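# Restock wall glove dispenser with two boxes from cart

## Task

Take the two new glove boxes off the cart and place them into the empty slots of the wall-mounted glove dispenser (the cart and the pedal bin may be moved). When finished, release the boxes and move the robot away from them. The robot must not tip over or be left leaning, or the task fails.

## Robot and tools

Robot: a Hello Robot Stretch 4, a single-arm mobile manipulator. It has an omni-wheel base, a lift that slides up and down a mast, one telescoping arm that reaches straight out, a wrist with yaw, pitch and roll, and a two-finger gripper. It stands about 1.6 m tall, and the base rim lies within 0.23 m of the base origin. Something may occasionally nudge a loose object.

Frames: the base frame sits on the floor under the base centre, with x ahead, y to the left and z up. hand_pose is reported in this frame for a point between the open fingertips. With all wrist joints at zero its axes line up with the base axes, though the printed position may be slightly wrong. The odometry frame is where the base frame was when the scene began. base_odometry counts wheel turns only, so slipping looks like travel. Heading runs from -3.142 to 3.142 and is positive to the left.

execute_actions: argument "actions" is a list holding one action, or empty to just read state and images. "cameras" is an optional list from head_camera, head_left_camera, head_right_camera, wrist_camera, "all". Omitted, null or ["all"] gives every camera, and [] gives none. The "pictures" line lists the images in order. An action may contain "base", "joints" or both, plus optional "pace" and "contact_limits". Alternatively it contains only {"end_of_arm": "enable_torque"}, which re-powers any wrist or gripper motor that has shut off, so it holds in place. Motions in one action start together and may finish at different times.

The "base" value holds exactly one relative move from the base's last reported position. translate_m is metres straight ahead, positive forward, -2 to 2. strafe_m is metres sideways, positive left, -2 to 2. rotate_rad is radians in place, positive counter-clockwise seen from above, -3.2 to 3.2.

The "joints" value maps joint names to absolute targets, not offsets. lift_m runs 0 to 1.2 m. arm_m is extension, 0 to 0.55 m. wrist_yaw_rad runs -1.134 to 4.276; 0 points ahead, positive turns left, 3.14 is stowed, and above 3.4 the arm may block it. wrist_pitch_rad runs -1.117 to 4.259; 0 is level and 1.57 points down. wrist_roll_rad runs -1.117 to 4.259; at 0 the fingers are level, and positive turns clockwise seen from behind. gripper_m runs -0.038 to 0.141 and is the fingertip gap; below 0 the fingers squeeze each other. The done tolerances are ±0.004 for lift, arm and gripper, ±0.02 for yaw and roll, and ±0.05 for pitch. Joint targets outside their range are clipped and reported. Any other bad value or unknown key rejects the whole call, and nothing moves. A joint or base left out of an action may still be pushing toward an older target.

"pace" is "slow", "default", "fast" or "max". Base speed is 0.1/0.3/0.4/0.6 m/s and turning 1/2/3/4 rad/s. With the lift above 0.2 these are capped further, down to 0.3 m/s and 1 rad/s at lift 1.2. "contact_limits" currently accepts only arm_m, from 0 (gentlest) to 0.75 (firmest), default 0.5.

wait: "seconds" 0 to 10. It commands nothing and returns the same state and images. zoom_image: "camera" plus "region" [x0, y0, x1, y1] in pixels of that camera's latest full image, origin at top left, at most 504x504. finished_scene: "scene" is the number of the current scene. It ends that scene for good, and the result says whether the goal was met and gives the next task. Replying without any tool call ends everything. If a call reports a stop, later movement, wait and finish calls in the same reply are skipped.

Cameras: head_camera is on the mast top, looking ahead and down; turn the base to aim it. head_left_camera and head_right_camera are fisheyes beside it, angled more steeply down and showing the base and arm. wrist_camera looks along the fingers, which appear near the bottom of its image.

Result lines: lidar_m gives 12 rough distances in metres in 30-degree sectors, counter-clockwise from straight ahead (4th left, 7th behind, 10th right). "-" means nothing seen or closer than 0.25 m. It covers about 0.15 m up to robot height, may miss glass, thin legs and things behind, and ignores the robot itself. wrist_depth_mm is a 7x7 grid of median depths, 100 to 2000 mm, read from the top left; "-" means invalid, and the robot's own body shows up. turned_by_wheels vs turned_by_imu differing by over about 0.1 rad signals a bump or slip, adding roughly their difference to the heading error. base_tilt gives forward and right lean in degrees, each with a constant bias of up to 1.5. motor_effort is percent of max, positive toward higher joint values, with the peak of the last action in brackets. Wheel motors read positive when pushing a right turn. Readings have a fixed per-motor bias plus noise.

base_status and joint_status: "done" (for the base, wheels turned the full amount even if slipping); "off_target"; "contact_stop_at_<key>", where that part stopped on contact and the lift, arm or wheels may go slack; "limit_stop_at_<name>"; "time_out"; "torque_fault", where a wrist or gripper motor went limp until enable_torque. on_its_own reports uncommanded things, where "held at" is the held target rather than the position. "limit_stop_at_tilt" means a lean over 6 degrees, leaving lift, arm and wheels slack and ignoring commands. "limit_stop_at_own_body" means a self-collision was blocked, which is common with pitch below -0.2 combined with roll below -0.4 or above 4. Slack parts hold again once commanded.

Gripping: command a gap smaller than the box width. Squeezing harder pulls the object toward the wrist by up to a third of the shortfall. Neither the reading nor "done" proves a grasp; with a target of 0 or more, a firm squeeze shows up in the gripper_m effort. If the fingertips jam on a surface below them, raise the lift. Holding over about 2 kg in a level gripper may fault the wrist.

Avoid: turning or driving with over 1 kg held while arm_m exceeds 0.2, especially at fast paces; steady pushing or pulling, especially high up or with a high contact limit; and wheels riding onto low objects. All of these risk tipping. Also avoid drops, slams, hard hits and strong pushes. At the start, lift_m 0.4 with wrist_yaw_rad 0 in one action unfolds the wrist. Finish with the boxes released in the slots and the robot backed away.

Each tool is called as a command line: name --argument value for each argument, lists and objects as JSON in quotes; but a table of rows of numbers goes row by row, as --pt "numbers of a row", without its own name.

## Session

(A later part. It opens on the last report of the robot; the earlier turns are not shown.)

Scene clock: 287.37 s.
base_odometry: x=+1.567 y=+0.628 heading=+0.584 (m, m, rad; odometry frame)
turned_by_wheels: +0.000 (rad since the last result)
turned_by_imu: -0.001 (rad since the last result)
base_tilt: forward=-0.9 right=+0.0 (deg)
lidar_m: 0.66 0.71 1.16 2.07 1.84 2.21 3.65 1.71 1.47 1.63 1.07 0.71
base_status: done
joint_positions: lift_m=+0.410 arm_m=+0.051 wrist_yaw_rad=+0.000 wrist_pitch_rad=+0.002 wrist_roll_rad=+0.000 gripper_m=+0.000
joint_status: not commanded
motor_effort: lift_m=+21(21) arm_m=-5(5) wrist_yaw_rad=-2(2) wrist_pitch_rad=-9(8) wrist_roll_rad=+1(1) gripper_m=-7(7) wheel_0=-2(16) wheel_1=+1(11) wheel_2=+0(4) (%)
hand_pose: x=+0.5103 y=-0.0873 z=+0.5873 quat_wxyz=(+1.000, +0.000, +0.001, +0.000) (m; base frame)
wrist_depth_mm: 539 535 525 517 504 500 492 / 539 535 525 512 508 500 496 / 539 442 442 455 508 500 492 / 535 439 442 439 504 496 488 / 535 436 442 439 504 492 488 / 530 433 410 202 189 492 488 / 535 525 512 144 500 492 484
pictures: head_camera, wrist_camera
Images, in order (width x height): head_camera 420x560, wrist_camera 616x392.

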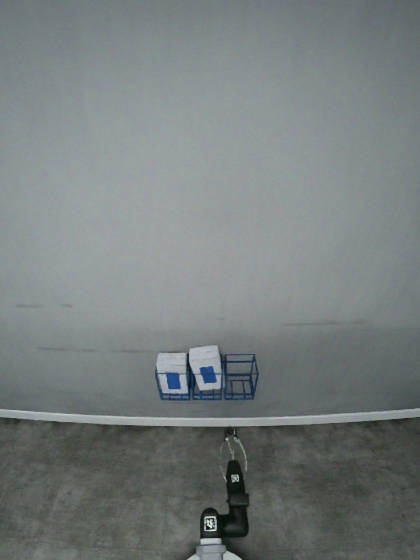

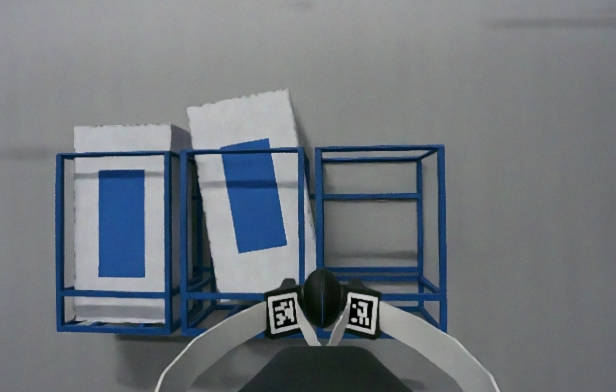

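execute_actions --actions '[{"base":{"strafe_m":-0.3},"joints":{"wrist_yaw_rad":1.1,"arm_m":0.15}}]' --cameras '["wrist_camera","head_camera"]'

Scene clock: 296.83 s.
base_odometry: x=+1.732 y=+0.378 heading=+0.584 (m, m, rad; odometry frame)
turned_by_wheels: +0.000 (rad since the last result)
turned_by_imu: -0.001 (rad since the last result)
base_tilt: forward=-0.9 right=+0.1 (deg)
lidar_m: 0.66 0.69 1.14 2.36 2.10 2.62 3.57 1.30 1.20 1.33 1.09 0.79
base_status: done
joint_positions: lift_m=+0.410 arm_m=+0.149 wrist_yaw_rad=+1.100 wrist_pitch_rad=+0.002 wrist_roll_rad=+0.000 gripper_m=+0.000
joint_status: all done
motor_effort: lift_m=+21(21) arm_m=+5(4) wrist_yaw_rad=+1(6) wrist_pitch_rad=-7(10) wrist_roll_rad=+1(0) gripper_m=-3(4) wheel_0=+3(9) wheel_1=-2(12) wheel_2=+0(1) (%)
hand_pose: x=+0.5289 y=+0.2174 z=+0.5874 quat_wxyz=(+0.853, -0.001, +0.001, +0.523) (m; base frame)
wrist_depth_mm: - - - 917 585 427 347 / - - - 917 585 353 351 / - - - 931 436 338 338 / - - - 931 469 334 334 / - - - 917 469 342 329 / 1983 - 1983 201 189 319 327 / 1537 1464 1308 144 539 289 330
pictures: head_camera, wrist_camera
Images, in order (width x height): head_camera 420x560, wrist_camera 616x392.

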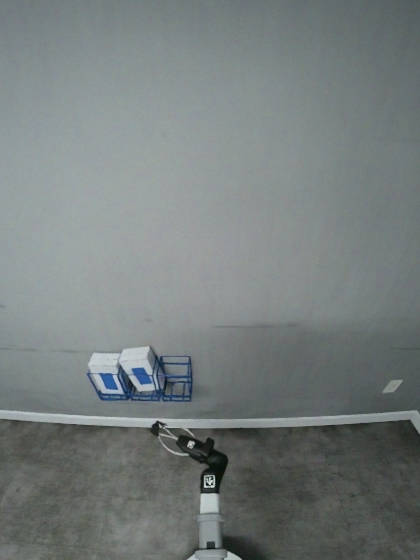

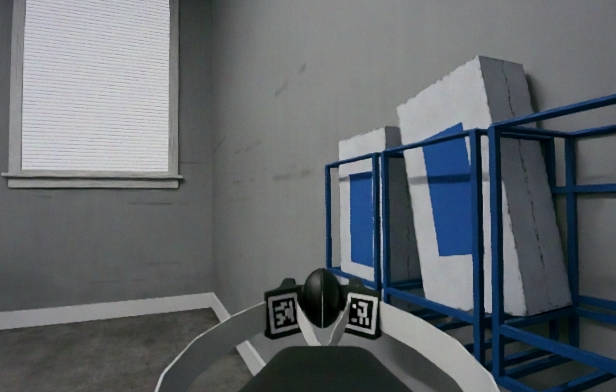

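execute_actions --actions '[{"base":{"strafe_m":-0.12}}]' --cameras '[]'

execute_actions --actions '[{"joints":{"arm_m":0.33},"pace":"slow","contact_limits":{"arm_m":0.3}}]' --cameras '["wrist_camera","head_camera"]'

Scene clock: 303.60 s.
base_odometry: x=+1.798 y=+0.278 heading=+0.584 (m, m, rad; odometry frame)
turned_by_wheels: +0.000 (rad since the last result)
turned_by_imu: -0.001 (rad since the last result)
base_tilt: forward=-0.9 right=+0.0 (deg)
lidar_m: 0.76 0.69 1.14 2.48 2.19 2.80 3.59 1.10 1.13 1.22 1.05 0.79
base_status: done
joint_positions: lift_m=+0.410 arm_m=+0.149 wrist_yaw_rad=+1.100 wrist_pitch_rad=+0.002 wrist_roll_rad=+0.000 gripper_m=+0.000
joint_status: not commanded
motor_effort: lift_m=+21(21) arm_m=+5(5) wrist_yaw_rad=+1(1) wrist_pitch_rad=-9(3) wrist_roll_rad=+2(1) gripper_m=-7(8) wheel_0=+3(9) wheel_1=-2(10) wheel_2=+0(0) (%)
hand_pose: x=+0.5289 y=+0.2174 z=+0.5874 quat_wxyz=(+0.853, -0.001, +0.001, +0.523) (m; base frame)
wrist_depth_mm: - - - 904 580 424 345 / - - - 904 554 424 347 / - - - 904 459 410 342 / - - - 691 459 427 343 / - - - 917 462 424 347 / - - 1921 201 189 407 340 / 1537 1499 1308 144 539 289 336
pictures: none
No camera images: the call's "cameras" was empty. Leave "cameras" out to get every camera's image.

Scene clock: 306.83 s.
torque_fault: wrist_yaw_rad switched itself off since the last result.
base_odometry: x=+1.798 y=+0.277 heading=+0.584 (m, m, rad; odometry frame)
turned_by_wheels: +0.000 (rad since the last result)
turned_by_imu: -0.001 (rad since the last result)
base_tilt: forward=-0.9 right=+0.0 (deg)
lidar_m: 0.75 0.70 1.12 2.47 2.21 2.80 3.58 1.13 1.14 1.21 1.05 0.76
base_status: not commanded
joint_positions: lift_m=+0.410 arm_m=+0.329 wrist_yaw_rad=+1.300 wrist_pitch_rad=+0.002 wrist_roll_rad=+0.000 gripper_m=+0.000
joint_status: all done
on_its_own: wrist_yaw_rad is off since a torque_fault, until you send "end_of_arm": "enable_torque" (your +1.100 is given up)
motor_effort: lift_m=+21(21) arm_m=+5(14) wrist_yaw_rad=+0(100) wrist_pitch_rad=-6(7) wrist_roll_rad=+1(1) gripper_m=-8(14) wheel_0=+2(12) wheel_1=+1(9) wheel_2=-4(4) (%)
contact_limits: arm_m 0.3
hand_pose: x=+0.6614 y=+0.2546 z=+0.5874 quat_wxyz=(+0.796, -0.001, +0.001, +0.605) (m; base frame)
wrist_depth_mm: - - - 878 407 263 208 / - - - 891 355 251 204 / - - - 492 342 266 204 / - - - 462 334 266 211 / - - - 459 329 266 211 / - - - 196 185 266 211 / 1576 1499 1336 148 182 230 207
pictures: head_camera, wrist_camera
Images, in order (width x height): head_camera 420x560, wrist_camera 616x392.

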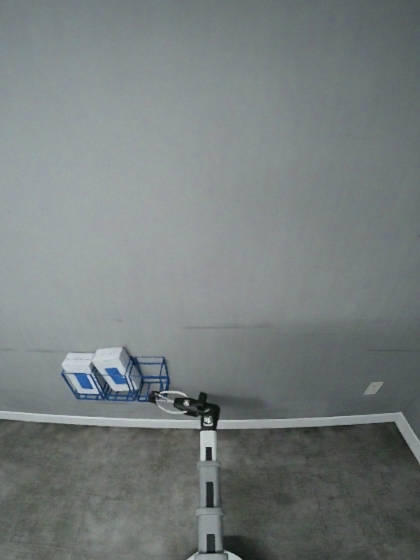

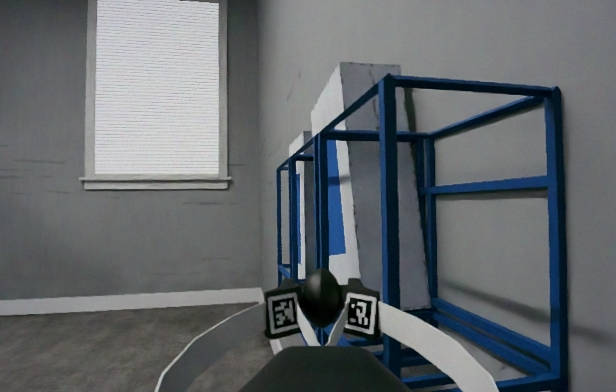

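execute_actions --actions '[{"joints":{"arm_m":0.1}}]' --cameras '[]'

execute_actions --actions '[{"end_of_arm":"enable_torque"}]' --cameras '[]'

execute_actions --actions '[{"joints":{"wrist_yaw_rad":0.8,"wrist_roll_rad":1.57,"lift_m":0.42},"base":{"strafe_m":0.1}}]' --cameras '["wrist_camera","head_camera"]'

Scene clock: 312.57 s.
base_odometry: x=+1.798 y=+0.277 heading=+0.584 (m, m, rad; odometry frame)
turned_by_wheels: +0.000 (rad since the last result)
turned_by_imu: -0.002 (rad since the last result)
base_tilt: forward=-0.9 right=+0.0 (deg)
lidar_m: 0.75 0.71 1.14 2.48 2.20 2.79 3.60 1.13 1.13 1.21 1.06 0.78
base_status: not commanded
joint_positions: lift_m=+0.410 arm_m=+0.101 wrist_yaw_rad=+1.300 wrist_pitch_rad=+0.002 wrist_roll_rad=+0.000 gripper_m=+0.000
joint_status: all done
on_its_own: wrist_yaw_rad is off since a torque_fault, until you send "end_of_arm": "enable_torque" (your +1.100 is given up)
motor_effort: lift_m=+21(21) arm_m=-5(6) wrist_yaw_rad=+0(0) wrist_pitch_rad=-8(5) wrist_roll_rad=+1(1) gripper_m=-6(6) wheel_0=+2(1) wheel_1=+1(1) wheel_2=-4(4) (%)
hand_pose: x=+0.4332 y=+0.2546 z=+0.5874 quat_wxyz=(+0.796, -0.001, +0.001, +0.605) (m; base frame)
wrist_depth_mm: - - - - 931 597 455 / - - - - 946 603 424 / - - - - 931 492 407 / - - - - 946 492 394 / - - - - 931 500 387 / - - - 201 189 535 379 / 1576 1499 1308 144 854 549 452
pictures: none
No camera images: the call's "cameras" was empty. Leave "cameras" out to get every camera's image.

Scene clock: 312.87 s.
base_odometry: x=+1.798 y=+0.277 heading=+0.584 (m, m, rad; odometry frame)
turned_by_wheels: +0.000 (rad since the last result)
turned_by_imu: +0.000 (rad since the last result)
base_tilt: forward=-0.8 right=+0.0 (deg)
lidar_m: 0.75 0.72 1.13 2.48 2.20 2.81 3.58 1.12 1.12 1.21 1.06 0.77
base_status: not commanded
joint_positions: lift_m=+0.410 arm_m=+0.101 wrist_yaw_rad=+1.300 wrist_pitch_rad=+0.002 wrist_roll_rad=+0.000 gripper_m=+0.000
joint_status: not commanded
end_of_arm: enable_torque: each motor that was off is on again
on_its_own: wrist_yaw_rad is held at +1.300, not at your +1.100, since a torque_fault
motor_effort: lift_m=+21(21) arm_m=-5(5) wrist_yaw_rad=+0(0) wrist_pitch_rad=-7(7) wrist_roll_rad=+1(1) gripper_m=-8(5) wheel_0=+2(2) wheel_1=+1(1) wheel_2=-4(4) (%)
hand_pose: x=+0.4332 y=+0.2546 z=+0.5874 quat_wxyz=(+0.796, -0.001, +0.001, +0.605) (m; base frame)
wrist_depth_mm: - - - - 931 597 455 / - - - - 931 603 424 / - - - - 931 492 407 / - - - - 946 496 394 / - - - - 946 500 387 / - - - 202 189 535 379 / 1537 1537 1308 144 854 549 449
pictures: none
No camera images: the call's "cameras" was empty. Leave "cameras" out to get every camera's image.

Scene clock: 314.37 s.
base_odometry: x=+1.743 y=+0.361 heading=+0.584 (m, m, rad; odometry frame)
turned_by_wheels: +0.000 (rad since the last result)
turned_by_imu: -0.001 (rad since the last result)
base_tilt: forward=-0.9 right=+0.0 (deg)
lidar_m: 0.67 0.70 1.12 2.39 2.12 2.65 3.58 1.27 1.20 1.31 1.07 0.79
base_status: done
joint_positions: lift_m=+0.420 arm_m=+0.101 wrist_yaw_rad=+0.800 wrist_pitch_rad=+0.002 wrist_roll_rad=+1.570 gripper_m=+0.000
joint_status: all done
motor_effort: lift_m=+22(20) arm_m=-5(5) wrist_yaw_rad=-1(8) wrist_pitch_rad=-6(8) wrist_roll_rad=+1(3) gripper_m=-6(8) wheel_0=-1(7) wheel_1=+1(10) wheel_2=+0(4) (%)
hand_pose: x=+0.5354 y=+0.1462 z=+0.5973 quat_wxyz=(+0.652, +0.651, +0.276, +0.275) (m; base frame)
wrist_depth_mm: 359 355 357 357 357 353 359 / 402 402 392 389 379 399 399 / 459 459 459 455 445 455 455 / 535 535 452 436 500 525 525 / 640 634 500 500 591 627 634 / 798 788 715 202 189 788 759 / 1042 1042 917 143 976 904 891
pictures: head_camera, wrist_camera
Images, in order (width x height): head_camera 420x560, wrist_camera 616x392.

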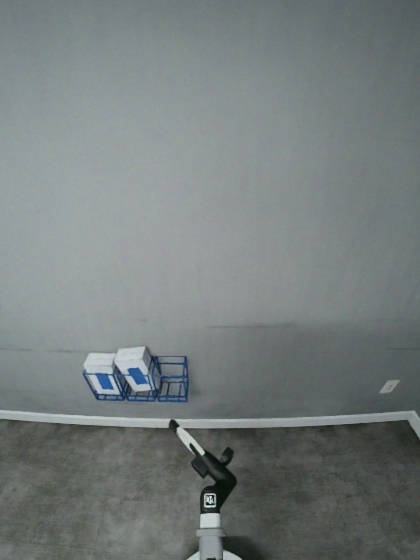

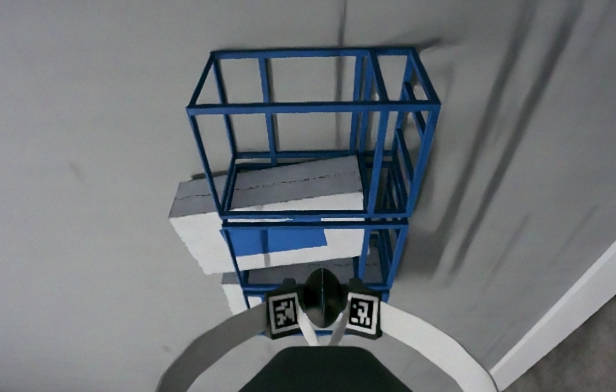

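execute_actions --actions '[{"base":{"strafe_m":0.015},"joints":{"arm_m":0.31},"pace":"slow","contact_limits":{"arm_m":0.15}}]' --cameras '["wrist_camera","head_camera"]'

Scene clock: 319.10 s.
base_odometry: x=+1.735 y=+0.373 heading=+0.584 (m, m, rad; odometry frame)
turned_by_wheels: +0.001 (rad since the last result)
turned_by_imu: -0.001 (rad since the last result)
base_tilt: forward=-0.8 right=+0.0 (deg)
lidar_m: 0.67 0.71 1.15 2.37 2.09 2.63 3.56 1.28 1.22 1.33 1.07 0.79
base_status: done
joint_positions: lift_m=+0.420 arm_m=+0.301 wrist_yaw_rad=+0.816 wrist_pitch_rad=+0.001 wrist_roll_rad=+1.567 gripper_m=+0.000
joint_status: arm_m contact_stop (moved +0.200 of +0.209)
on_its_own: arm_m is slack since a contact_stop (your +0.310 is given up); wrist_yaw_rad is at rest, and its effort (-46) is outside its rest range (-13 to +13)
motor_effort: lift_m=+21(21) arm_m=+0(13) wrist_yaw_rad=-46(49) wrist_pitch_rad=-3(6) wrist_roll_rad=+7(8) gripper_m=-5(7) wheel_0=+8(12) wheel_1=+4(7) wheel_2=+0(1) (%)
contact_limits: arm_m 0.15
hand_pose: x=+0.7333 y=+0.1502 z=+0.5976 quat_wxyz=(+0.650, +0.648, +0.280, +0.281) (m; base frame)
wrist_depth_mm: 163 161 162 162 162 161 162 / 183 183 182 182 182 181 181 / 210 209 208 208 208 208 208 / 247 238 245 244 236 229 244 / 291 296 294 294 294 270 270 / 349 312 178 187 170 151 334 / 500 291 274 142 252 178 484
pictures: head_camera, wrist_camera
Images, in order (width x height): head_camera 420x560, wrist_camera 616x392.

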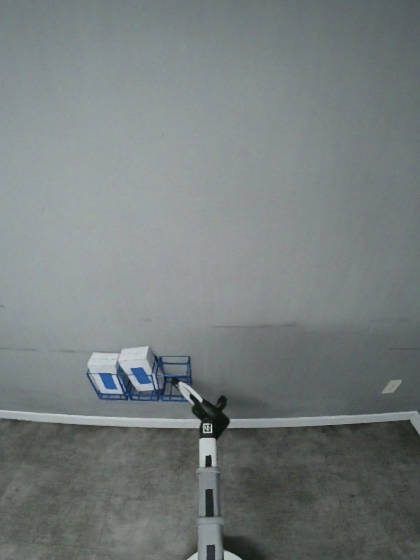

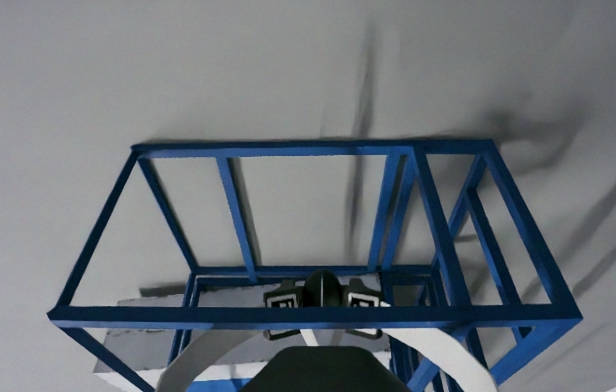

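Inside, brushing the right post. Strafe left.

execute_actions --actions '[{"base":{"strafe_m":0.07},"joints":{"arm_m":0.3},"pace":"slow"}]' --cameras '["wrist_camera","head_camera"]'

zoom_image --camera "head_camera" --region '[90, 325, 230, 415]'

Scene clock: 324.87 s.
base_odometry: x=+1.696 y=+0.432 heading=+0.584 (m, m, rad; odometry frame)
turned_by_wheels: +0.000 (rad since the last result)
turned_by_imu: -0.003 (rad since the last result)
base_tilt: forward=-0.8 right=+0.0 (deg)
lidar_m: 0.66 0.71 1.14 2.30 2.04 2.51 4.09 1.36 1.26 1.39 1.08 0.80
base_status: done
joint_positions: lift_m=+0.420 arm_m=+0.300 wrist_yaw_rad=+0.798 wrist_pitch_rad=+0.002 wrist_roll_rad=+1.570 gripper_m=+0.000
joint_status: all done
motor_effort: lift_m=+21(21) arm_m=-1(4) wrist_yaw_rad=+6(46) wrist_pitch_rad=-6(8) wrist_roll_rad=+1(8) gripper_m=-5(5) wheel_0=-8(10) wheel_1=+4(10) wheel_2=+0(0) (%)
hand_pose: x=+0.7351 y=+0.1455 z=+0.5974 quat_wxyz=(+0.652, +0.651, +0.275, +0.274) (m; base frame)
wrist_depth_mm: 165 163 164 164 163 163 163 / 179 183 184 183 183 177 176 / 206 210 210 209 208 178 207 / 236 236 236 235 235 227 193 / 291 286 277 263 259 221 298 / 329 256 246 202 190 188 340 / 452 240 194 142 193 181 455
pictures: head_camera, wrist_camera
Images, in order (width x height): head_camera 420x560, wrist_camera 616x392.

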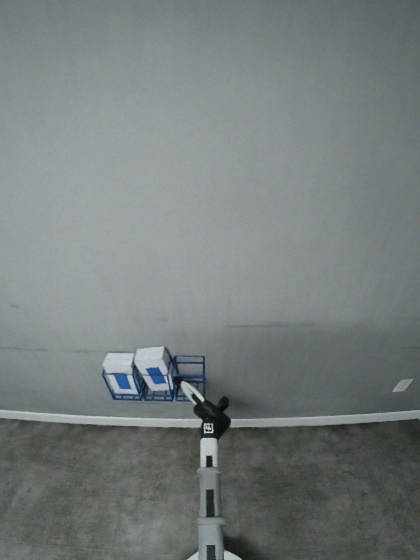

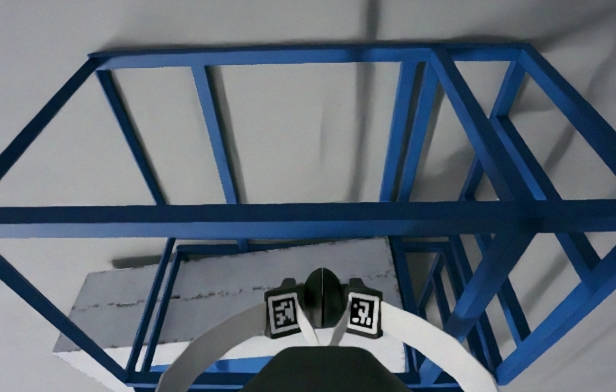

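Region (90, 325, 230, 415) of head_camera's 420x560 image, scaled by 3.600, with more detail than that image has; it fills the top 324 rows of this view, and the rest is white.

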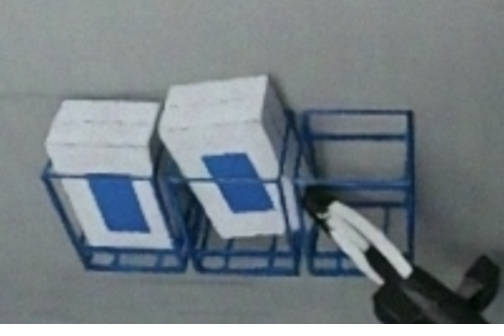

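Just reaching. Continue deeper and left.

execute_actions --actions '[{"base":{"strafe_m":0.05},"joints":{"arm_m":0.315},"pace":"slow"}]' --cameras '["head_camera"]'

zoom_image --camera "head_camera" --region '[110, 325, 250, 415]'

Scene clock: 327.93 s.
base_odometry: x=+1.669 y=+0.473 heading=+0.581 (m, m, rad; odometry frame)
turned_by_wheels: -0.003 (rad since the last result)
turned_by_imu: -0.016 (rad since the last result)
base_tilt: forward=-0.9 right=+0.0 (deg)
lidar_m: 0.68 0.70 1.12 2.25 2.00 2.41 3.70 1.45 1.29 1.43 1.09 0.78
base_status: done
joint_positions: lift_m=+0.420 arm_m=+0.313 wrist_yaw_rad=+0.789 wrist_pitch_rad=+0.006 wrist_roll_rad=+1.570 gripper_m=+0.000
joint_status: all done
on_its_own: wrist_yaw_rad is at rest, and its effort (+33) is outside its rest range (-13 to +13)
motor_effort: lift_m=+21(21) arm_m=+9(13) wrist_yaw_rad=+33(49) wrist_pitch_rad=-18(19) wrist_roll_rad=+0(1) gripper_m=-7(2) wheel_0=-20(20) wheel_1=+1(6) wheel_2=-22(22) (%)
hand_pose: x=+0.7496 y=+0.1431 z=+0.5962 quat_wxyz=(+0.654, +0.652, +0.274, +0.270) (m; base frame)
wrist_depth_mm: 148 151 151 151 151 140 150 / 168 168 169 169 167 168 - / 188 186 186 189 186 185 - / 229 226 225 229 226 225 - / 253 248 248 248 245 241 - / 236 224 228 206 191 218 300 / 213 212 211 139 208 139 379
pictures: head_camera
Images, in order (width x height): head_camera 420x560.

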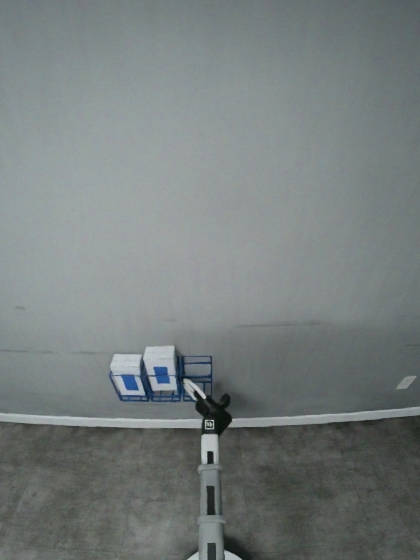

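Region (110, 325, 250, 415) of head_camera's 420x560 image, scaled by 3.600, with more detail than that image has; it fills the top 324 rows of this view, and the rest is white.

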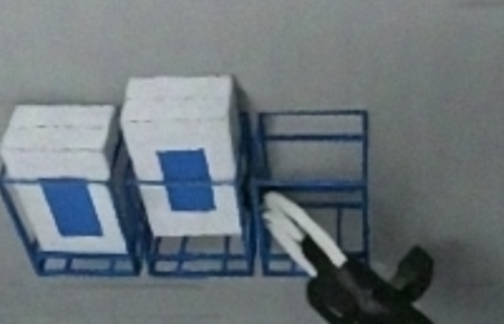

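execute_actions --actions '[{"base":{"strafe_m":-0.03},"pace":"slow"}]' --cameras '["head_camera"]'

zoom_image --camera "head_camera" --region '[110, 325, 250, 415]'

Scene clock: 332.13 s.
base_odometry: x=+1.685 y=+0.448 heading=+0.581 (m, m, rad; odometry frame)
turned_by_wheels: +0.000 (rad since the last result)
turned_by_imu: -0.002 (rad since the last result)
base_tilt: forward=-0.9 right=+0.0 (deg)
lidar_m: 0.67 0.71 1.12 2.28 2.04 2.46 3.71 1.43 1.26 1.41 1.09 0.79
base_status: done
joint_positions: lift_m=+0.420 arm_m=+0.314 wrist_yaw_rad=+0.799 wrist_pitch_rad=+0.003 wrist_roll_rad=+1.570 gripper_m=+0.000
joint_status: not commanded
motor_effort: lift_m=+21(21) arm_m=+5(10) wrist_yaw_rad=+1(32) wrist_pitch_rad=-8(19) wrist_roll_rad=+0(1) gripper_m=-6(9) wheel_0=+4(20) wheel_1=-5(8) wheel_2=-4(20) (%)
hand_pose: x=+0.7488 y=+0.1459 z=+0.5972 quat_wxyz=(+0.652, +0.651, +0.276, +0.274) (m; base frame)
wrist_depth_mm: 150 149 150 150 150 148 - / 161 167 168 167 165 161 165 / 190 190 190 190 189 180 183 / 220 220 220 220 217 219 - / - - - - - 248 - / 322 247 246 202 190 224 319 / 377 225 220 143 217 133 265
pictures: head_camera
Images, in order (width x height): head_camera 420x560.

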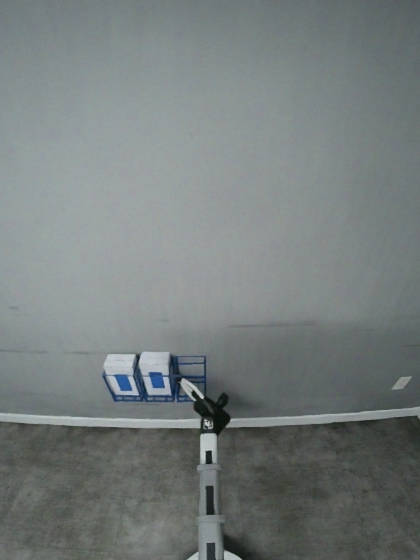

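Region (110, 325, 250, 415) of head_camera's 420x560 image, scaled by 3.600, with more detail than that image has; it fills the top 324 rows of this view, and the rest is white.

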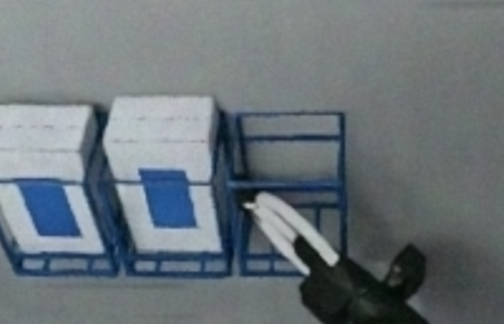

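execute_actions --actions '[{"joints":{"arm_m":0.0},"pace":"slow"}]' --cameras '[]'

execute_actions --actions '[{"base":{"translate_m":-0.45},"joints":{"wrist_yaw_rad":0,"wrist_roll_rad":0,"gripper_m":0.14,"lift_m":0.9}}]' --cameras '[]'

execute_actions --actions '[{"base":{"rotate_rad":-1.571}}]'

Scene clock: 336.30 s.
base_odometry: x=+1.685 y=+0.448 heading=+0.581 (m, m, rad; odometry frame)
turned_by_wheels: +0.000 (rad since the last result)
turned_by_imu: -0.008 (rad since the last result)
base_tilt: forward=-0.8 right=+0.0 (deg)
lidar_m: 0.67 0.70 1.12 2.26 2.03 2.47 3.70 1.42 1.29 1.42 1.07 0.80
base_status: not commanded
joint_positions: lift_m=+0.420 arm_m=+0.272 wrist_yaw_rad=+0.800 wrist_pitch_rad=+0.002 wrist_roll_rad=+1.570 gripper_m=+0.000
joint_status: arm_m contact_stop (moved -0.042 of -0.314)
on_its_own: arm_m is slack since a contact_stop (your +0.000 is given up)
motor_effort: lift_m=+21(22) arm_m=+0(21) wrist_yaw_rad=+1(64) wrist_pitch_rad=-7(17) wrist_roll_rad=+0(0) gripper_m=-8(25) wheel_0=+0(4) wheel_1=-1(9) wheel_2=-3(14) (%)
hand_pose: x=+0.7068 y=+0.1460 z=+0.5973 quat_wxyz=(+0.652, +0.651, +0.276, +0.275) (m; base frame)
wrist_depth_mm: 190 185 185 185 184 183 185 / 207 212 212 211 211 201 213 / 115 115 229 228 227 116 226 / 270 278 278 276 276 260 263 / 325 306 282 281 277 230 320 / 407 257 254 202 187 224 399 / 517 496 208 143 220 268 500
pictures: none
No camera images: the call's "cameras" was empty. Leave "cameras" out to get every camera's image.

not run: a stop came earlier in this reply.

not run: a stop came earlier in this reply.

execute_actions --actions '[{"base":{"strafe_m":-0.03},"pace":"slow"}]' --cameras '["head_camera","wrist_camera"]'

Scene clock: 340.30 s.
base_odometry: x=+1.701 y=+0.423 heading=+0.581 (m, m, rad; odometry frame)
turned_by_wheels: +0.000 (rad since the last result)
turned_by_imu: -0.001 (rad since the last result)
base_tilt: forward=-0.8 right=+0.0 (deg)
lidar_m: 0.68 0.70 1.09 2.30 2.07 2.50 3.75 1.39 1.24 1.38 1.08 0.79
base_status: done
joint_positions: lift_m=+0.420 arm_m=+0.272 wrist_yaw_rad=+0.800 wrist_pitch_rad=+0.002 wrist_roll_rad=+1.570 gripper_m=+0.000
joint_status: not commanded
on_its_own: arm_m is slack since a contact_stop (your +0.000 is given up)
motor_effort: lift_m=+21(21) arm_m=+0(0) wrist_yaw_rad=+1(0) wrist_pitch_rad=-7(4) wrist_roll_rad=+0(1) gripper_m=-10(6) wheel_0=+5(11) wheel_1=-5(8) wheel_2=+0(3) (%)
hand_pose: x=+0.7068 y=+0.1460 z=+0.5973 quat_wxyz=(+0.652, +0.651, +0.276, +0.275) (m; base frame)
wrist_depth_mm: 191 189 189 189 188 188 190 / 211 207 207 206 205 205 210 / 240 240 240 240 238 227 231 / 262 260 260 262 259 138 259 / 324 317 310 307 300 303 303 / 404 290 281 201 186 253 399 / 512 496 229 143 239 267 504
pictures: head_camera, wrist_camera
Images, in order (width x height): head_camera 420x560, wrist_camera 616x392.

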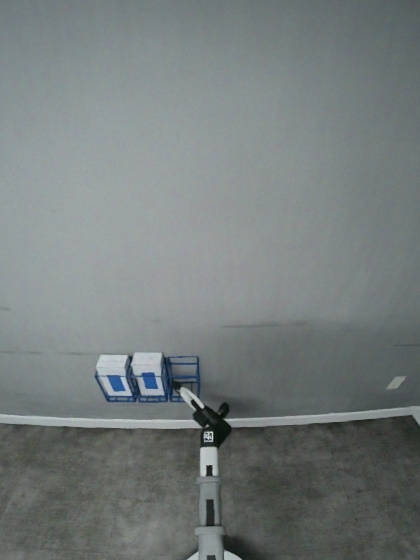

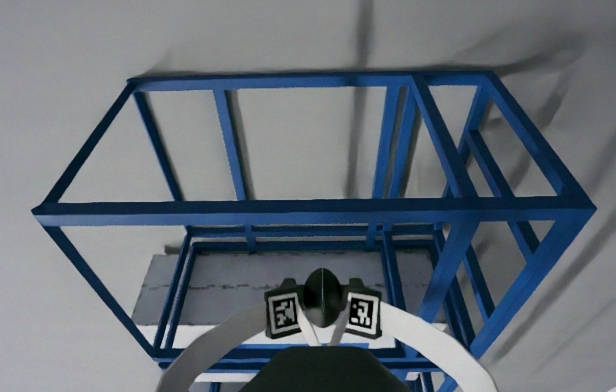

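execute_actions --actions '[{"joints":{"arm_m":0.0},"pace":"slow","contact_limits":{"arm_m":0.3}}]' --cameras '[]'

execute_actions --actions '[{"base":{"translate_m":-0.45},"joints":{"wrist_yaw_rad":0,"wrist_roll_rad":0,"gripper_m":0.14,"lift_m":0.9}}]' --cameras '[]'

execute_actions --actions '[{"base":{"rotate_rad":-1.571}}]'

Scene clock: 346.17 s.
base_odometry: x=+1.701 y=+0.423 heading=+0.581 (m, m, rad; odometry frame)
turned_by_wheels: +0.000 (rad since the last result)
turned_by_imu: -0.002 (rad since the last result)
base_tilt: forward=-0.8 right=+0.0 (deg)
lidar_m: 0.66 0.68 1.12 2.31 2.07 2.51 3.73 1.40 1.23 1.36 1.07 0.80
base_status: not commanded
joint_positions: lift_m=+0.420 arm_m=+0.002 wrist_yaw_rad=+0.800 wrist_pitch_rad=+0.002 wrist_roll_rad=+1.570 gripper_m=+0.000
joint_status: all done
motor_effort: lift_m=+21(21) arm_m=-5(6) wrist_yaw_rad=+1(1) wrist_pitch_rad=-7(9) wrist_roll_rad=+1(0) gripper_m=-5(6) wheel_0=+5(5) wheel_1=-4(5) wheel_2=+0(0) (%)
contact_limits: arm_m 0.3
hand_pose: x=+0.4363 y=+0.1460 z=+0.5973 quat_wxyz=(+0.652, +0.651, +0.276, +0.275) (m; base frame)
wrist_depth_mm: 459 455 452 455 442 449 455 / 508 508 500 496 488 504 504 / 574 574 500 484 512 574 564 / 668 668 627 544 627 654 654 / 798 788 788 640 788 778 759 / 976 976 917 201 190 960 842 / 1281 1255 1118 143 1182 1078 904
pictures: none
No camera images: the call's "cameras" was empty. Leave "cameras" out to get every camera's image.

Scene clock: 349.17 s.
base_odometry: x=+1.325 y=+0.176 heading=+0.580 (m, m, rad; odometry frame)
turned_by_wheels: +0.000 (rad since the last result)
turned_by_imu: +0.000 (rad since the last result)
base_tilt: forward=-0.8 right=+0.0 (deg)
lidar_m: 1.11 1.17 1.75 2.33 1.85 2.50 3.09 1.95 1.01 1.36 1.43 1.26
base_status: done
joint_positions: lift_m=+0.900 arm_m=+0.002 wrist_yaw_rad=+0.000 wrist_pitch_rad=+0.002 wrist_roll_rad=+0.000 gripper_m=+0.140
joint_status: all done
motor_effort: lift_m=+22(28) arm_m=-5(5) wrist_yaw_rad=-1(7) wrist_pitch_rad=-9(7) wrist_roll_rad=-1(8) gripper_m=+1(9) wheel_0=-2(5) wheel_1=-2(9) wheel_2=+2(11) (%)
hand_pose: x=+0.4610 y=-0.0873 z=+1.0773 quat_wxyz=(+1.000, +0.000, +0.001, +0.000) (m; base frame)
wrist_depth_mm: 1042 1042 1042 1025 1008 991 976 / 1060 1060 1042 1025 1008 991 960 / 1060 1042 1025 1025 991 991 976 / 1042 1042 1008 1025 991 976 976 / 1042 1025 1025 1008 1008 991 976 / 1025 1042 220 1008 991 207 976 / 1025 946 1025 141 991 991 976
pictures: none
No camera images: the call's "cameras" was empty. Leave "cameras" out to get every camera's image.

Scene clock: 351.27 s.
base_odometry: x=+1.325 y=+0.176 heading=-0.990 (m, m, rad; odometry frame)
turned_by_wheels: -1.570 (rad since the last result)
turned_by_imu: -1.550 (rad since the last result)
base_tilt: forward=-0.8 right=+0.0 (deg)
lidar_m: 1.35 1.44 1.25 1.11 1.19 1.77 2.35 1.88 2.51 3.07 1.93 1.01
base_status: done
joint_positions: lift_m=+0.900 arm_m=+0.002 wrist_yaw_rad=+0.000 wrist_pitch_rad=+0.002 wrist_roll_rad=+0.000 gripper_m=+0.140
joint_status: not commanded
motor_effort: lift_m=+21(22) arm_m=-5(5) wrist_yaw_rad=-1(1) wrist_pitch_rad=-9(7) wrist_roll_rad=+0(1) gripper_m=-3(3) wheel_0=+5(8) wheel_1=+4(9) wheel_2=+3(10) (%)
hand_pose: x=+0.4610 y=-0.0874 z=+1.0773 quat_wxyz=(+1.000, +0.000, +0.001, +0.000) (m; base frame)
wrist_depth_mm: 1281 1229 1229 1229 1182 1160 1138 / 1229 1229 1229 1182 1182 1182 1160 / 1255 1229 1205 1182 1182 1160 1138 / 1229 1229 1205 1205 1182 1160 1138 / 1255 1205 1182 1205 1160 1138 1138 / 1255 1205 219 1160 1138 206 1138 / 1229 1205 1205 141 1160 917 1060
pictures: head_camera, head_left_camera, head_right_camera, wrist_camera
Images, in order (width x height): head_camera 420x560, head_left_camera 420x672, head_right_camera 420x672, wrist_camera 616x392.

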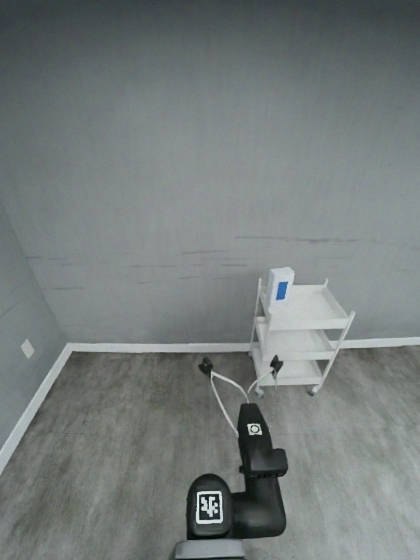

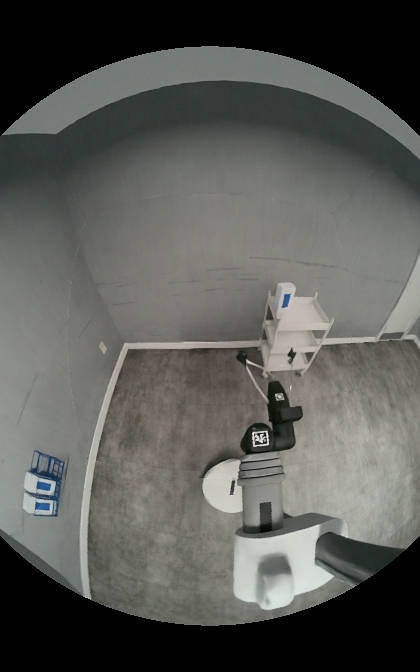

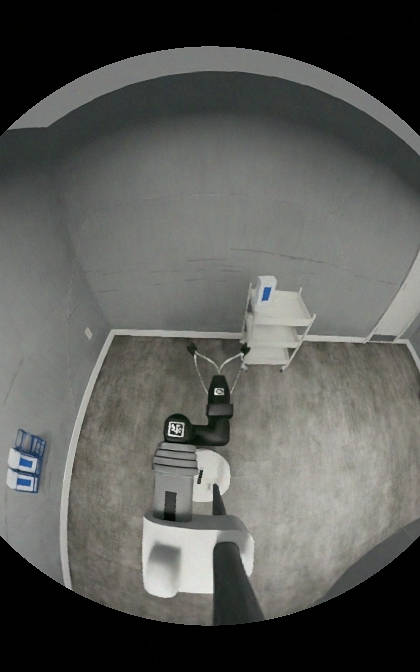

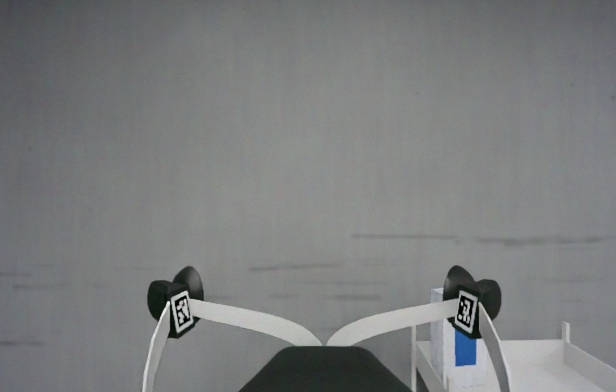

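execute_actions --actions '[{"base":{"strafe_m":-0.4},"joints":{"lift_m":0.69}}]' --cameras '[]'

execute_actions --actions '[{"base":{"translate_m":0.3},"joints":{"arm_m":0.25}}]' --cameras '["wrist_camera","head_camera"]'

Scene clock: 355.93 s.
base_odometry: x=+0.991 y=-0.044 heading=-0.990 (m, m, rad; odometry frame)
turned_by_wheels: +0.000 (rad since the last result)
turned_by_imu: -0.001 (rad since the last result)
base_tilt: forward=-0.9 right=+0.0 (deg)
lidar_m: 0.94 1.46 1.66 1.51 1.59 2.33 1.79 1.82 2.53 2.65 1.92 0.99
base_status: done
joint_positions: lift_m=+0.690 arm_m=+0.002 wrist_yaw_rad=+0.000 wrist_pitch_rad=+0.002 wrist_roll_rad=+0.000 gripper_m=+0.140
joint_status: all done
motor_effort: lift_m=+14(21) arm_m=-5(5) wrist_yaw_rad=+0(0) wrist_pitch_rad=-6(7) wrist_roll_rad=+0(0) gripper_m=-1(3) wheel_0=+1(9) wheel_1=-2(10) wheel_2=+0(2) (%)
hand_pose: x=+0.4610 y=-0.0874 z=+0.8679 quat_wxyz=(+1.000, +0.000, +0.001, +0.000) (m; base frame)
wrist_depth_mm: 1255 1255 1229 1182 1182 1160 1160 / 1255 1229 1205 1182 1160 1160 1138 / 1255 1229 1205 1205 1160 1138 1138 / 1255 1229 1205 1182 1182 1160 1118 / 1229 1229 1205 960 1138 1138 1118 / 1229 1205 219 741 732 207 1138 / 1229 1205 1182 141 1098 1160 1118
pictures: none
No camera images: the call's "cameras" was empty. Leave "cameras" out to get every camera's image.

Scene clock: 358.40 s.
base_odometry: x=+1.156 y=-0.294 heading=-0.989 (m, m, rad; odometry frame)
turned_by_wheels: +0.001 (rad since the last result)
turned_by_imu: -0.001 (rad since the last result)
base_tilt: forward=-0.9 right=+0.0 (deg)
lidar_m: 0.66 1.13 1.57 1.55 1.58 2.33 2.09 2.16 2.77 2.69 1.51 0.68
base_status: done
joint_positions: lift_m=+0.690 arm_m=+0.249 wrist_yaw_rad=+0.000 wrist_pitch_rad=+0.002 wrist_roll_rad=+0.000 gripper_m=+0.140
joint_status: all done
motor_effort: lift_m=+15(15) arm_m=+5(6) wrist_yaw_rad=-1(0) wrist_pitch_rad=-7(7) wrist_roll_rad=-1(1) gripper_m=-2(1) wheel_0=+5(9) wheel_1=+4(7) wheel_2=-1(12) (%)
hand_pose: x=+0.7085 y=-0.0874 z=+0.8679 quat_wxyz=(+1.000, +0.000, +0.001, +0.000) (m; base frame)
wrist_depth_mm: 647 647 634 621 615 603 603 / 654 640 634 621 615 603 597 / 647 634 634 621 609 603 597 / 647 640 627 615 609 603 591 / 640 627 621 394 603 603 597 / 640 634 219 389 603 206 585 / 640 634 452 141 512 504 496
pictures: head_camera, wrist_camera
Images, in order (width x height): head_camera 420x560, wrist_camera 616x392.

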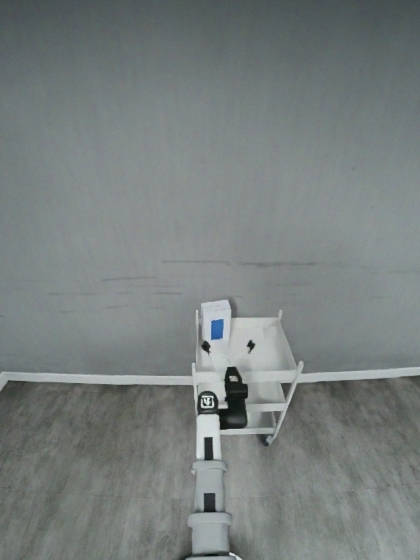

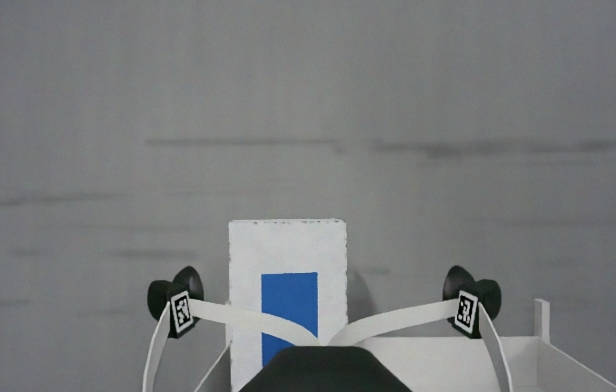

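execute_actions --actions '[{"base":{"strafe_m":0.03},"joints":{"lift_m":0.672,"arm_m":0.38}}]' --cameras '["wrist_camera"]'

execute_actions --actions '[{"joints":{"arm_m":0.455},"pace":"slow"}]' --cameras '["wrist_camera","head_camera"]'

Scene clock: 362.07 s.
base_odometry: x=+1.181 y=-0.278 heading=-0.989 (m, m, rad; odometry frame)
turned_by_wheels: +0.000 (rad since the last result)
turned_by_imu: -0.002 (rad since the last result)
base_tilt: forward=-0.9 right=+0.0 (deg)
lidar_m: 0.64 1.11 1.55 1.51 1.54 2.34 2.08 2.17 2.81 2.71 1.53 0.70
base_status: done
joint_positions: lift_m=+0.672 arm_m=+0.379 wrist_yaw_rad=+0.000 wrist_pitch_rad=+0.002 wrist_roll_rad=+0.000 gripper_m=+0.140
joint_status: all done
motor_effort: lift_m=+15(13) arm_m=+5(4) wrist_yaw_rad=-1(1) wrist_pitch_rad=-7(4) wrist_roll_rad=+0(0) gripper_m=-2(0) wheel_0=-1(13) wheel_1=+3(11) wheel_2=+0(2) (%)
hand_pose: x=+0.8385 y=-0.0874 z=+0.8499 quat_wxyz=(+1.000, +0.000, +0.001, +0.000) (m; base frame)
wrist_depth_mm: 508 504 496 496 484 480 469 / 512 508 496 492 480 473 469 / 512 504 496 488 480 477 466 / 508 500 496 484 477 473 466 / 508 500 496 256 266 473 462 / 500 496 219 256 264 207 466 / 496 492 488 141 384 382 418
pictures: wrist_camera
Images, in order (width x height): wrist_camera 616x392.

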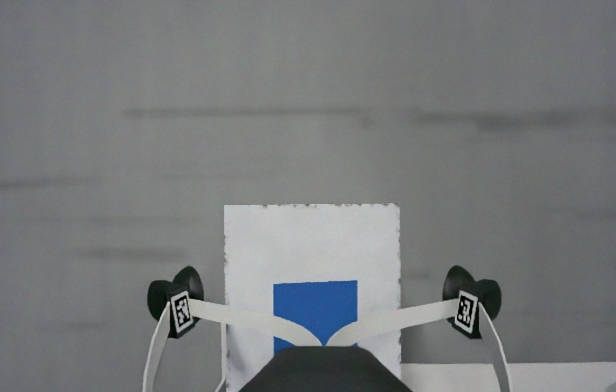

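Scene clock: 364.07 s.
base_odometry: x=+1.181 y=-0.278 heading=-0.989 (m, m, rad; odometry frame)
turned_by_wheels: +0.000 (rad since the last result)
turned_by_imu: -0.001 (rad since the last result)
base_tilt: forward=-0.9 right=+0.0 (deg)
lidar_m: 0.65 1.12 1.56 1.52 1.55 2.32 2.06 2.13 2.80 2.70 1.52 0.69
base_status: not commanded
joint_positions: lift_m=+0.672 arm_m=+0.454 wrist_yaw_rad=+0.000 wrist_pitch_rad=+0.002 wrist_roll_rad=+0.000 gripper_m=+0.140
joint_status: all done
motor_effort: lift_m=+15(15) arm_m=+5(6) wrist_yaw_rad=+0(1) wrist_pitch_rad=-7(5) wrist_roll_rad=-2(1) gripper_m=-1(3) wheel_0=-1(1) wheel_1=+3(3) wheel_2=+0(0) (%)
hand_pose: x=+0.9135 y=-0.0874 z=+0.8499 quat_wxyz=(+1.000, +0.000, +0.001, +0.000) (m; base frame)
wrist_depth_mm: 433 424 424 413 410 402 397 / 436 424 421 410 404 402 394 / 427 421 415 410 407 399 394 / 427 421 415 407 402 397 394 / 427 418 198 204 211 397 392 / 421 418 193 200 206 207 392 / 424 421 190 140 204 394 387
pictures: head_camera, wrist_camera
Images, in order (width x height): head_camera 420x560, wrist_camera 616x392.

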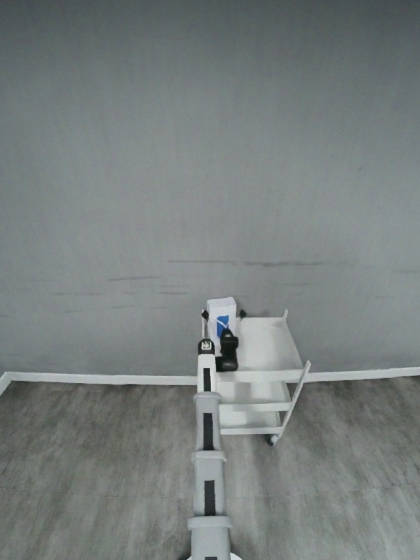

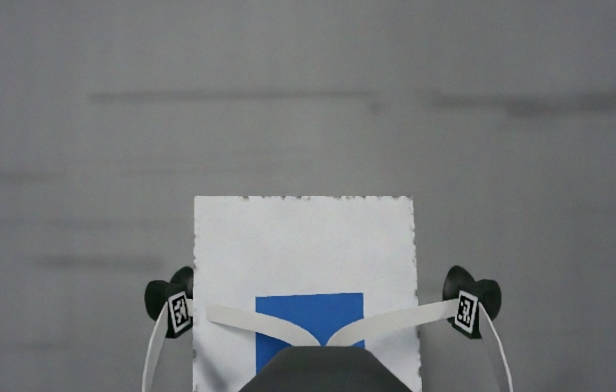

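execute_actions --actions '[{"base":{"strafe_m":0.012},"pace":"slow"}]' --cameras '[]'

execute_actions --actions '[{"joints":{"arm_m":0.478},"pace":"slow"}]' --cameras '["wrist_camera"]'

execute_actions --actions '[{"joints":{"gripper_m":0.07}}]' --cameras '["wrist_camera"]'

Scene clock: 367.17 s.
base_odometry: x=+1.191 y=-0.271 heading=-0.989 (m, m, rad; odometry frame)
turned_by_wheels: +0.000 (rad since the last result)
turned_by_imu: -0.001 (rad since the last result)
base_tilt: forward=-0.9 right=+0.0 (deg)
lidar_m: 0.66 1.14 1.58 1.50 1.53 2.28 2.08 2.16 2.83 2.73 1.51 0.69
base_status: done
joint_positions: lift_m=+0.672 arm_m=+0.454 wrist_yaw_rad=+0.000 wrist_pitch_rad=+0.002 wrist_roll_rad=+0.000 gripper_m=+0.140
joint_status: not commanded
motor_effort: lift_m=+15(15) arm_m=+5(5) wrist_yaw_rad=+0(1) wrist_pitch_rad=-8(6) wrist_roll_rad=+0(1) gripper_m=-1(4) wheel_0=-3(8) wheel_1=+4(7) wheel_2=+0(0) (%)
hand_pose: x=+0.9135 y=-0.0874 z=+0.8499 quat_wxyz=(+1.000, +0.000, +0.001, +0.000) (m; base frame)
wrist_depth_mm: 430 427 421 415 410 402 399 / 430 424 418 413 407 399 397 / 430 424 418 413 404 402 394 / 427 424 415 407 402 399 397 / 427 418 193 196 202 397 392 / 427 421 191 194 199 207 389 / 424 421 188 141 198 394 389
pictures: none
No camera images: the call's "cameras" was empty. Leave "cameras" out to get every camera's image.

Scene clock: 368.40 s.
base_odometry: x=+1.191 y=-0.271 heading=-0.989 (m, m, rad; odometry frame)
turned_by_wheels: +0.000 (rad since the last result)
turned_by_imu: +0.000 (rad since the last result)
base_tilt: forward=-0.9 right=+0.0 (deg)
lidar_m: 0.64 1.14 1.59 1.51 1.55 2.28 2.08 2.17 2.81 2.72 1.52 0.70
base_status: not commanded
joint_positions: lift_m=+0.672 arm_m=+0.477 wrist_yaw_rad=+0.000 wrist_pitch_rad=+0.002 wrist_roll_rad=+0.000 gripper_m=+0.140
joint_status: all done
motor_effort: lift_m=+15(14) arm_m=+5(6) wrist_yaw_rad=+0(0) wrist_pitch_rad=-6(5) wrist_roll_rad=+0(2) gripper_m=-4(0) wheel_0=-3(3) wheel_1=+4(4) wheel_2=+0(0) (%)
hand_pose: x=+0.9365 y=-0.0874 z=+0.8499 quat_wxyz=(+1.000, +0.000, +0.001, +0.000) (m; base frame)
wrist_depth_mm: 407 399 397 392 384 377 375 / 407 399 394 389 384 379 375 / 404 399 394 389 382 377 373 / 402 399 392 210 218 375 375 / 402 397 200 202 209 375 370 / 399 397 191 195 200 207 368 / 399 394 185 140 195 373 368
pictures: wrist_camera
Images, in order (width x height): wrist_camera 616x392.

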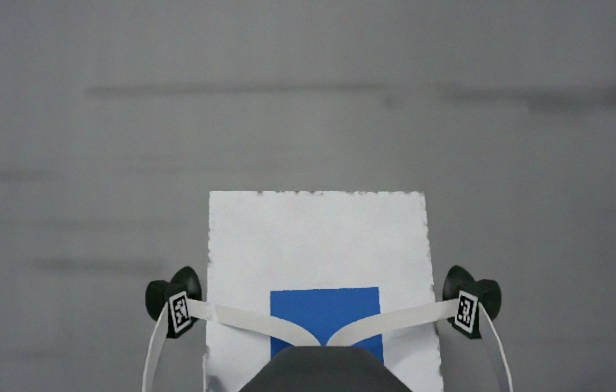

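Scene clock: 370.13 s.
base_odometry: x=+1.191 y=-0.271 heading=-0.989 (m, m, rad; odometry frame)
turned_by_wheels: +0.000 (rad since the last result)
turned_by_imu: -0.001 (rad since the last result)
base_tilt: forward=-0.8 right=+0.0 (deg)
lidar_m: 0.64 1.13 1.58 1.51 1.51 2.28 2.10 2.16 2.83 2.71 1.51 0.69
base_status: not commanded
joint_positions: lift_m=+0.672 arm_m=+0.477 wrist_yaw_rad=+0.001 wrist_pitch_rad=+0.002 wrist_roll_rad=+0.000 gripper_m=+0.071
joint_status: all done
motor_effort: lift_m=+15(15) arm_m=+5(5) wrist_yaw_rad=-3(3) wrist_pitch_rad=-7(7) wrist_roll_rad=+0(1) gripper_m=-28(23) wheel_0=-3(3) wheel_1=+4(4) wheel_2=+0(0) (%)
hand_pose: x=+0.9366 y=-0.0871 z=+0.8499 quat_wxyz=(+1.000, +0.000, +0.001, +0.001) (m; base frame)
wrist_depth_mm: 407 402 394 389 387 379 375 / 407 399 394 387 384 375 373 / 402 399 392 387 382 377 370 / 404 399 394 199 206 375 370 / 402 397 191 192 199 373 368 / 399 394 185 187 193 196 368 / 402 392 179 132 187 373 368
pictures: wrist_camera
Images, in order (width x height): wrist_camera 616x392.

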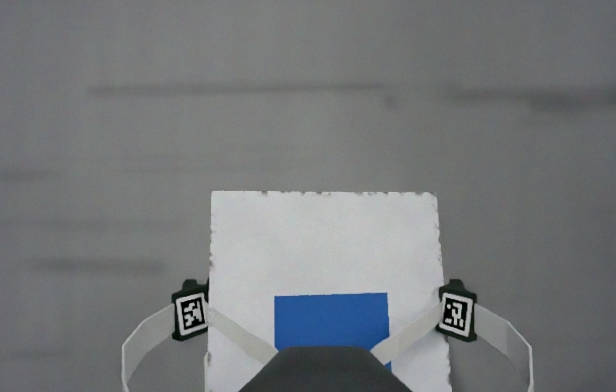

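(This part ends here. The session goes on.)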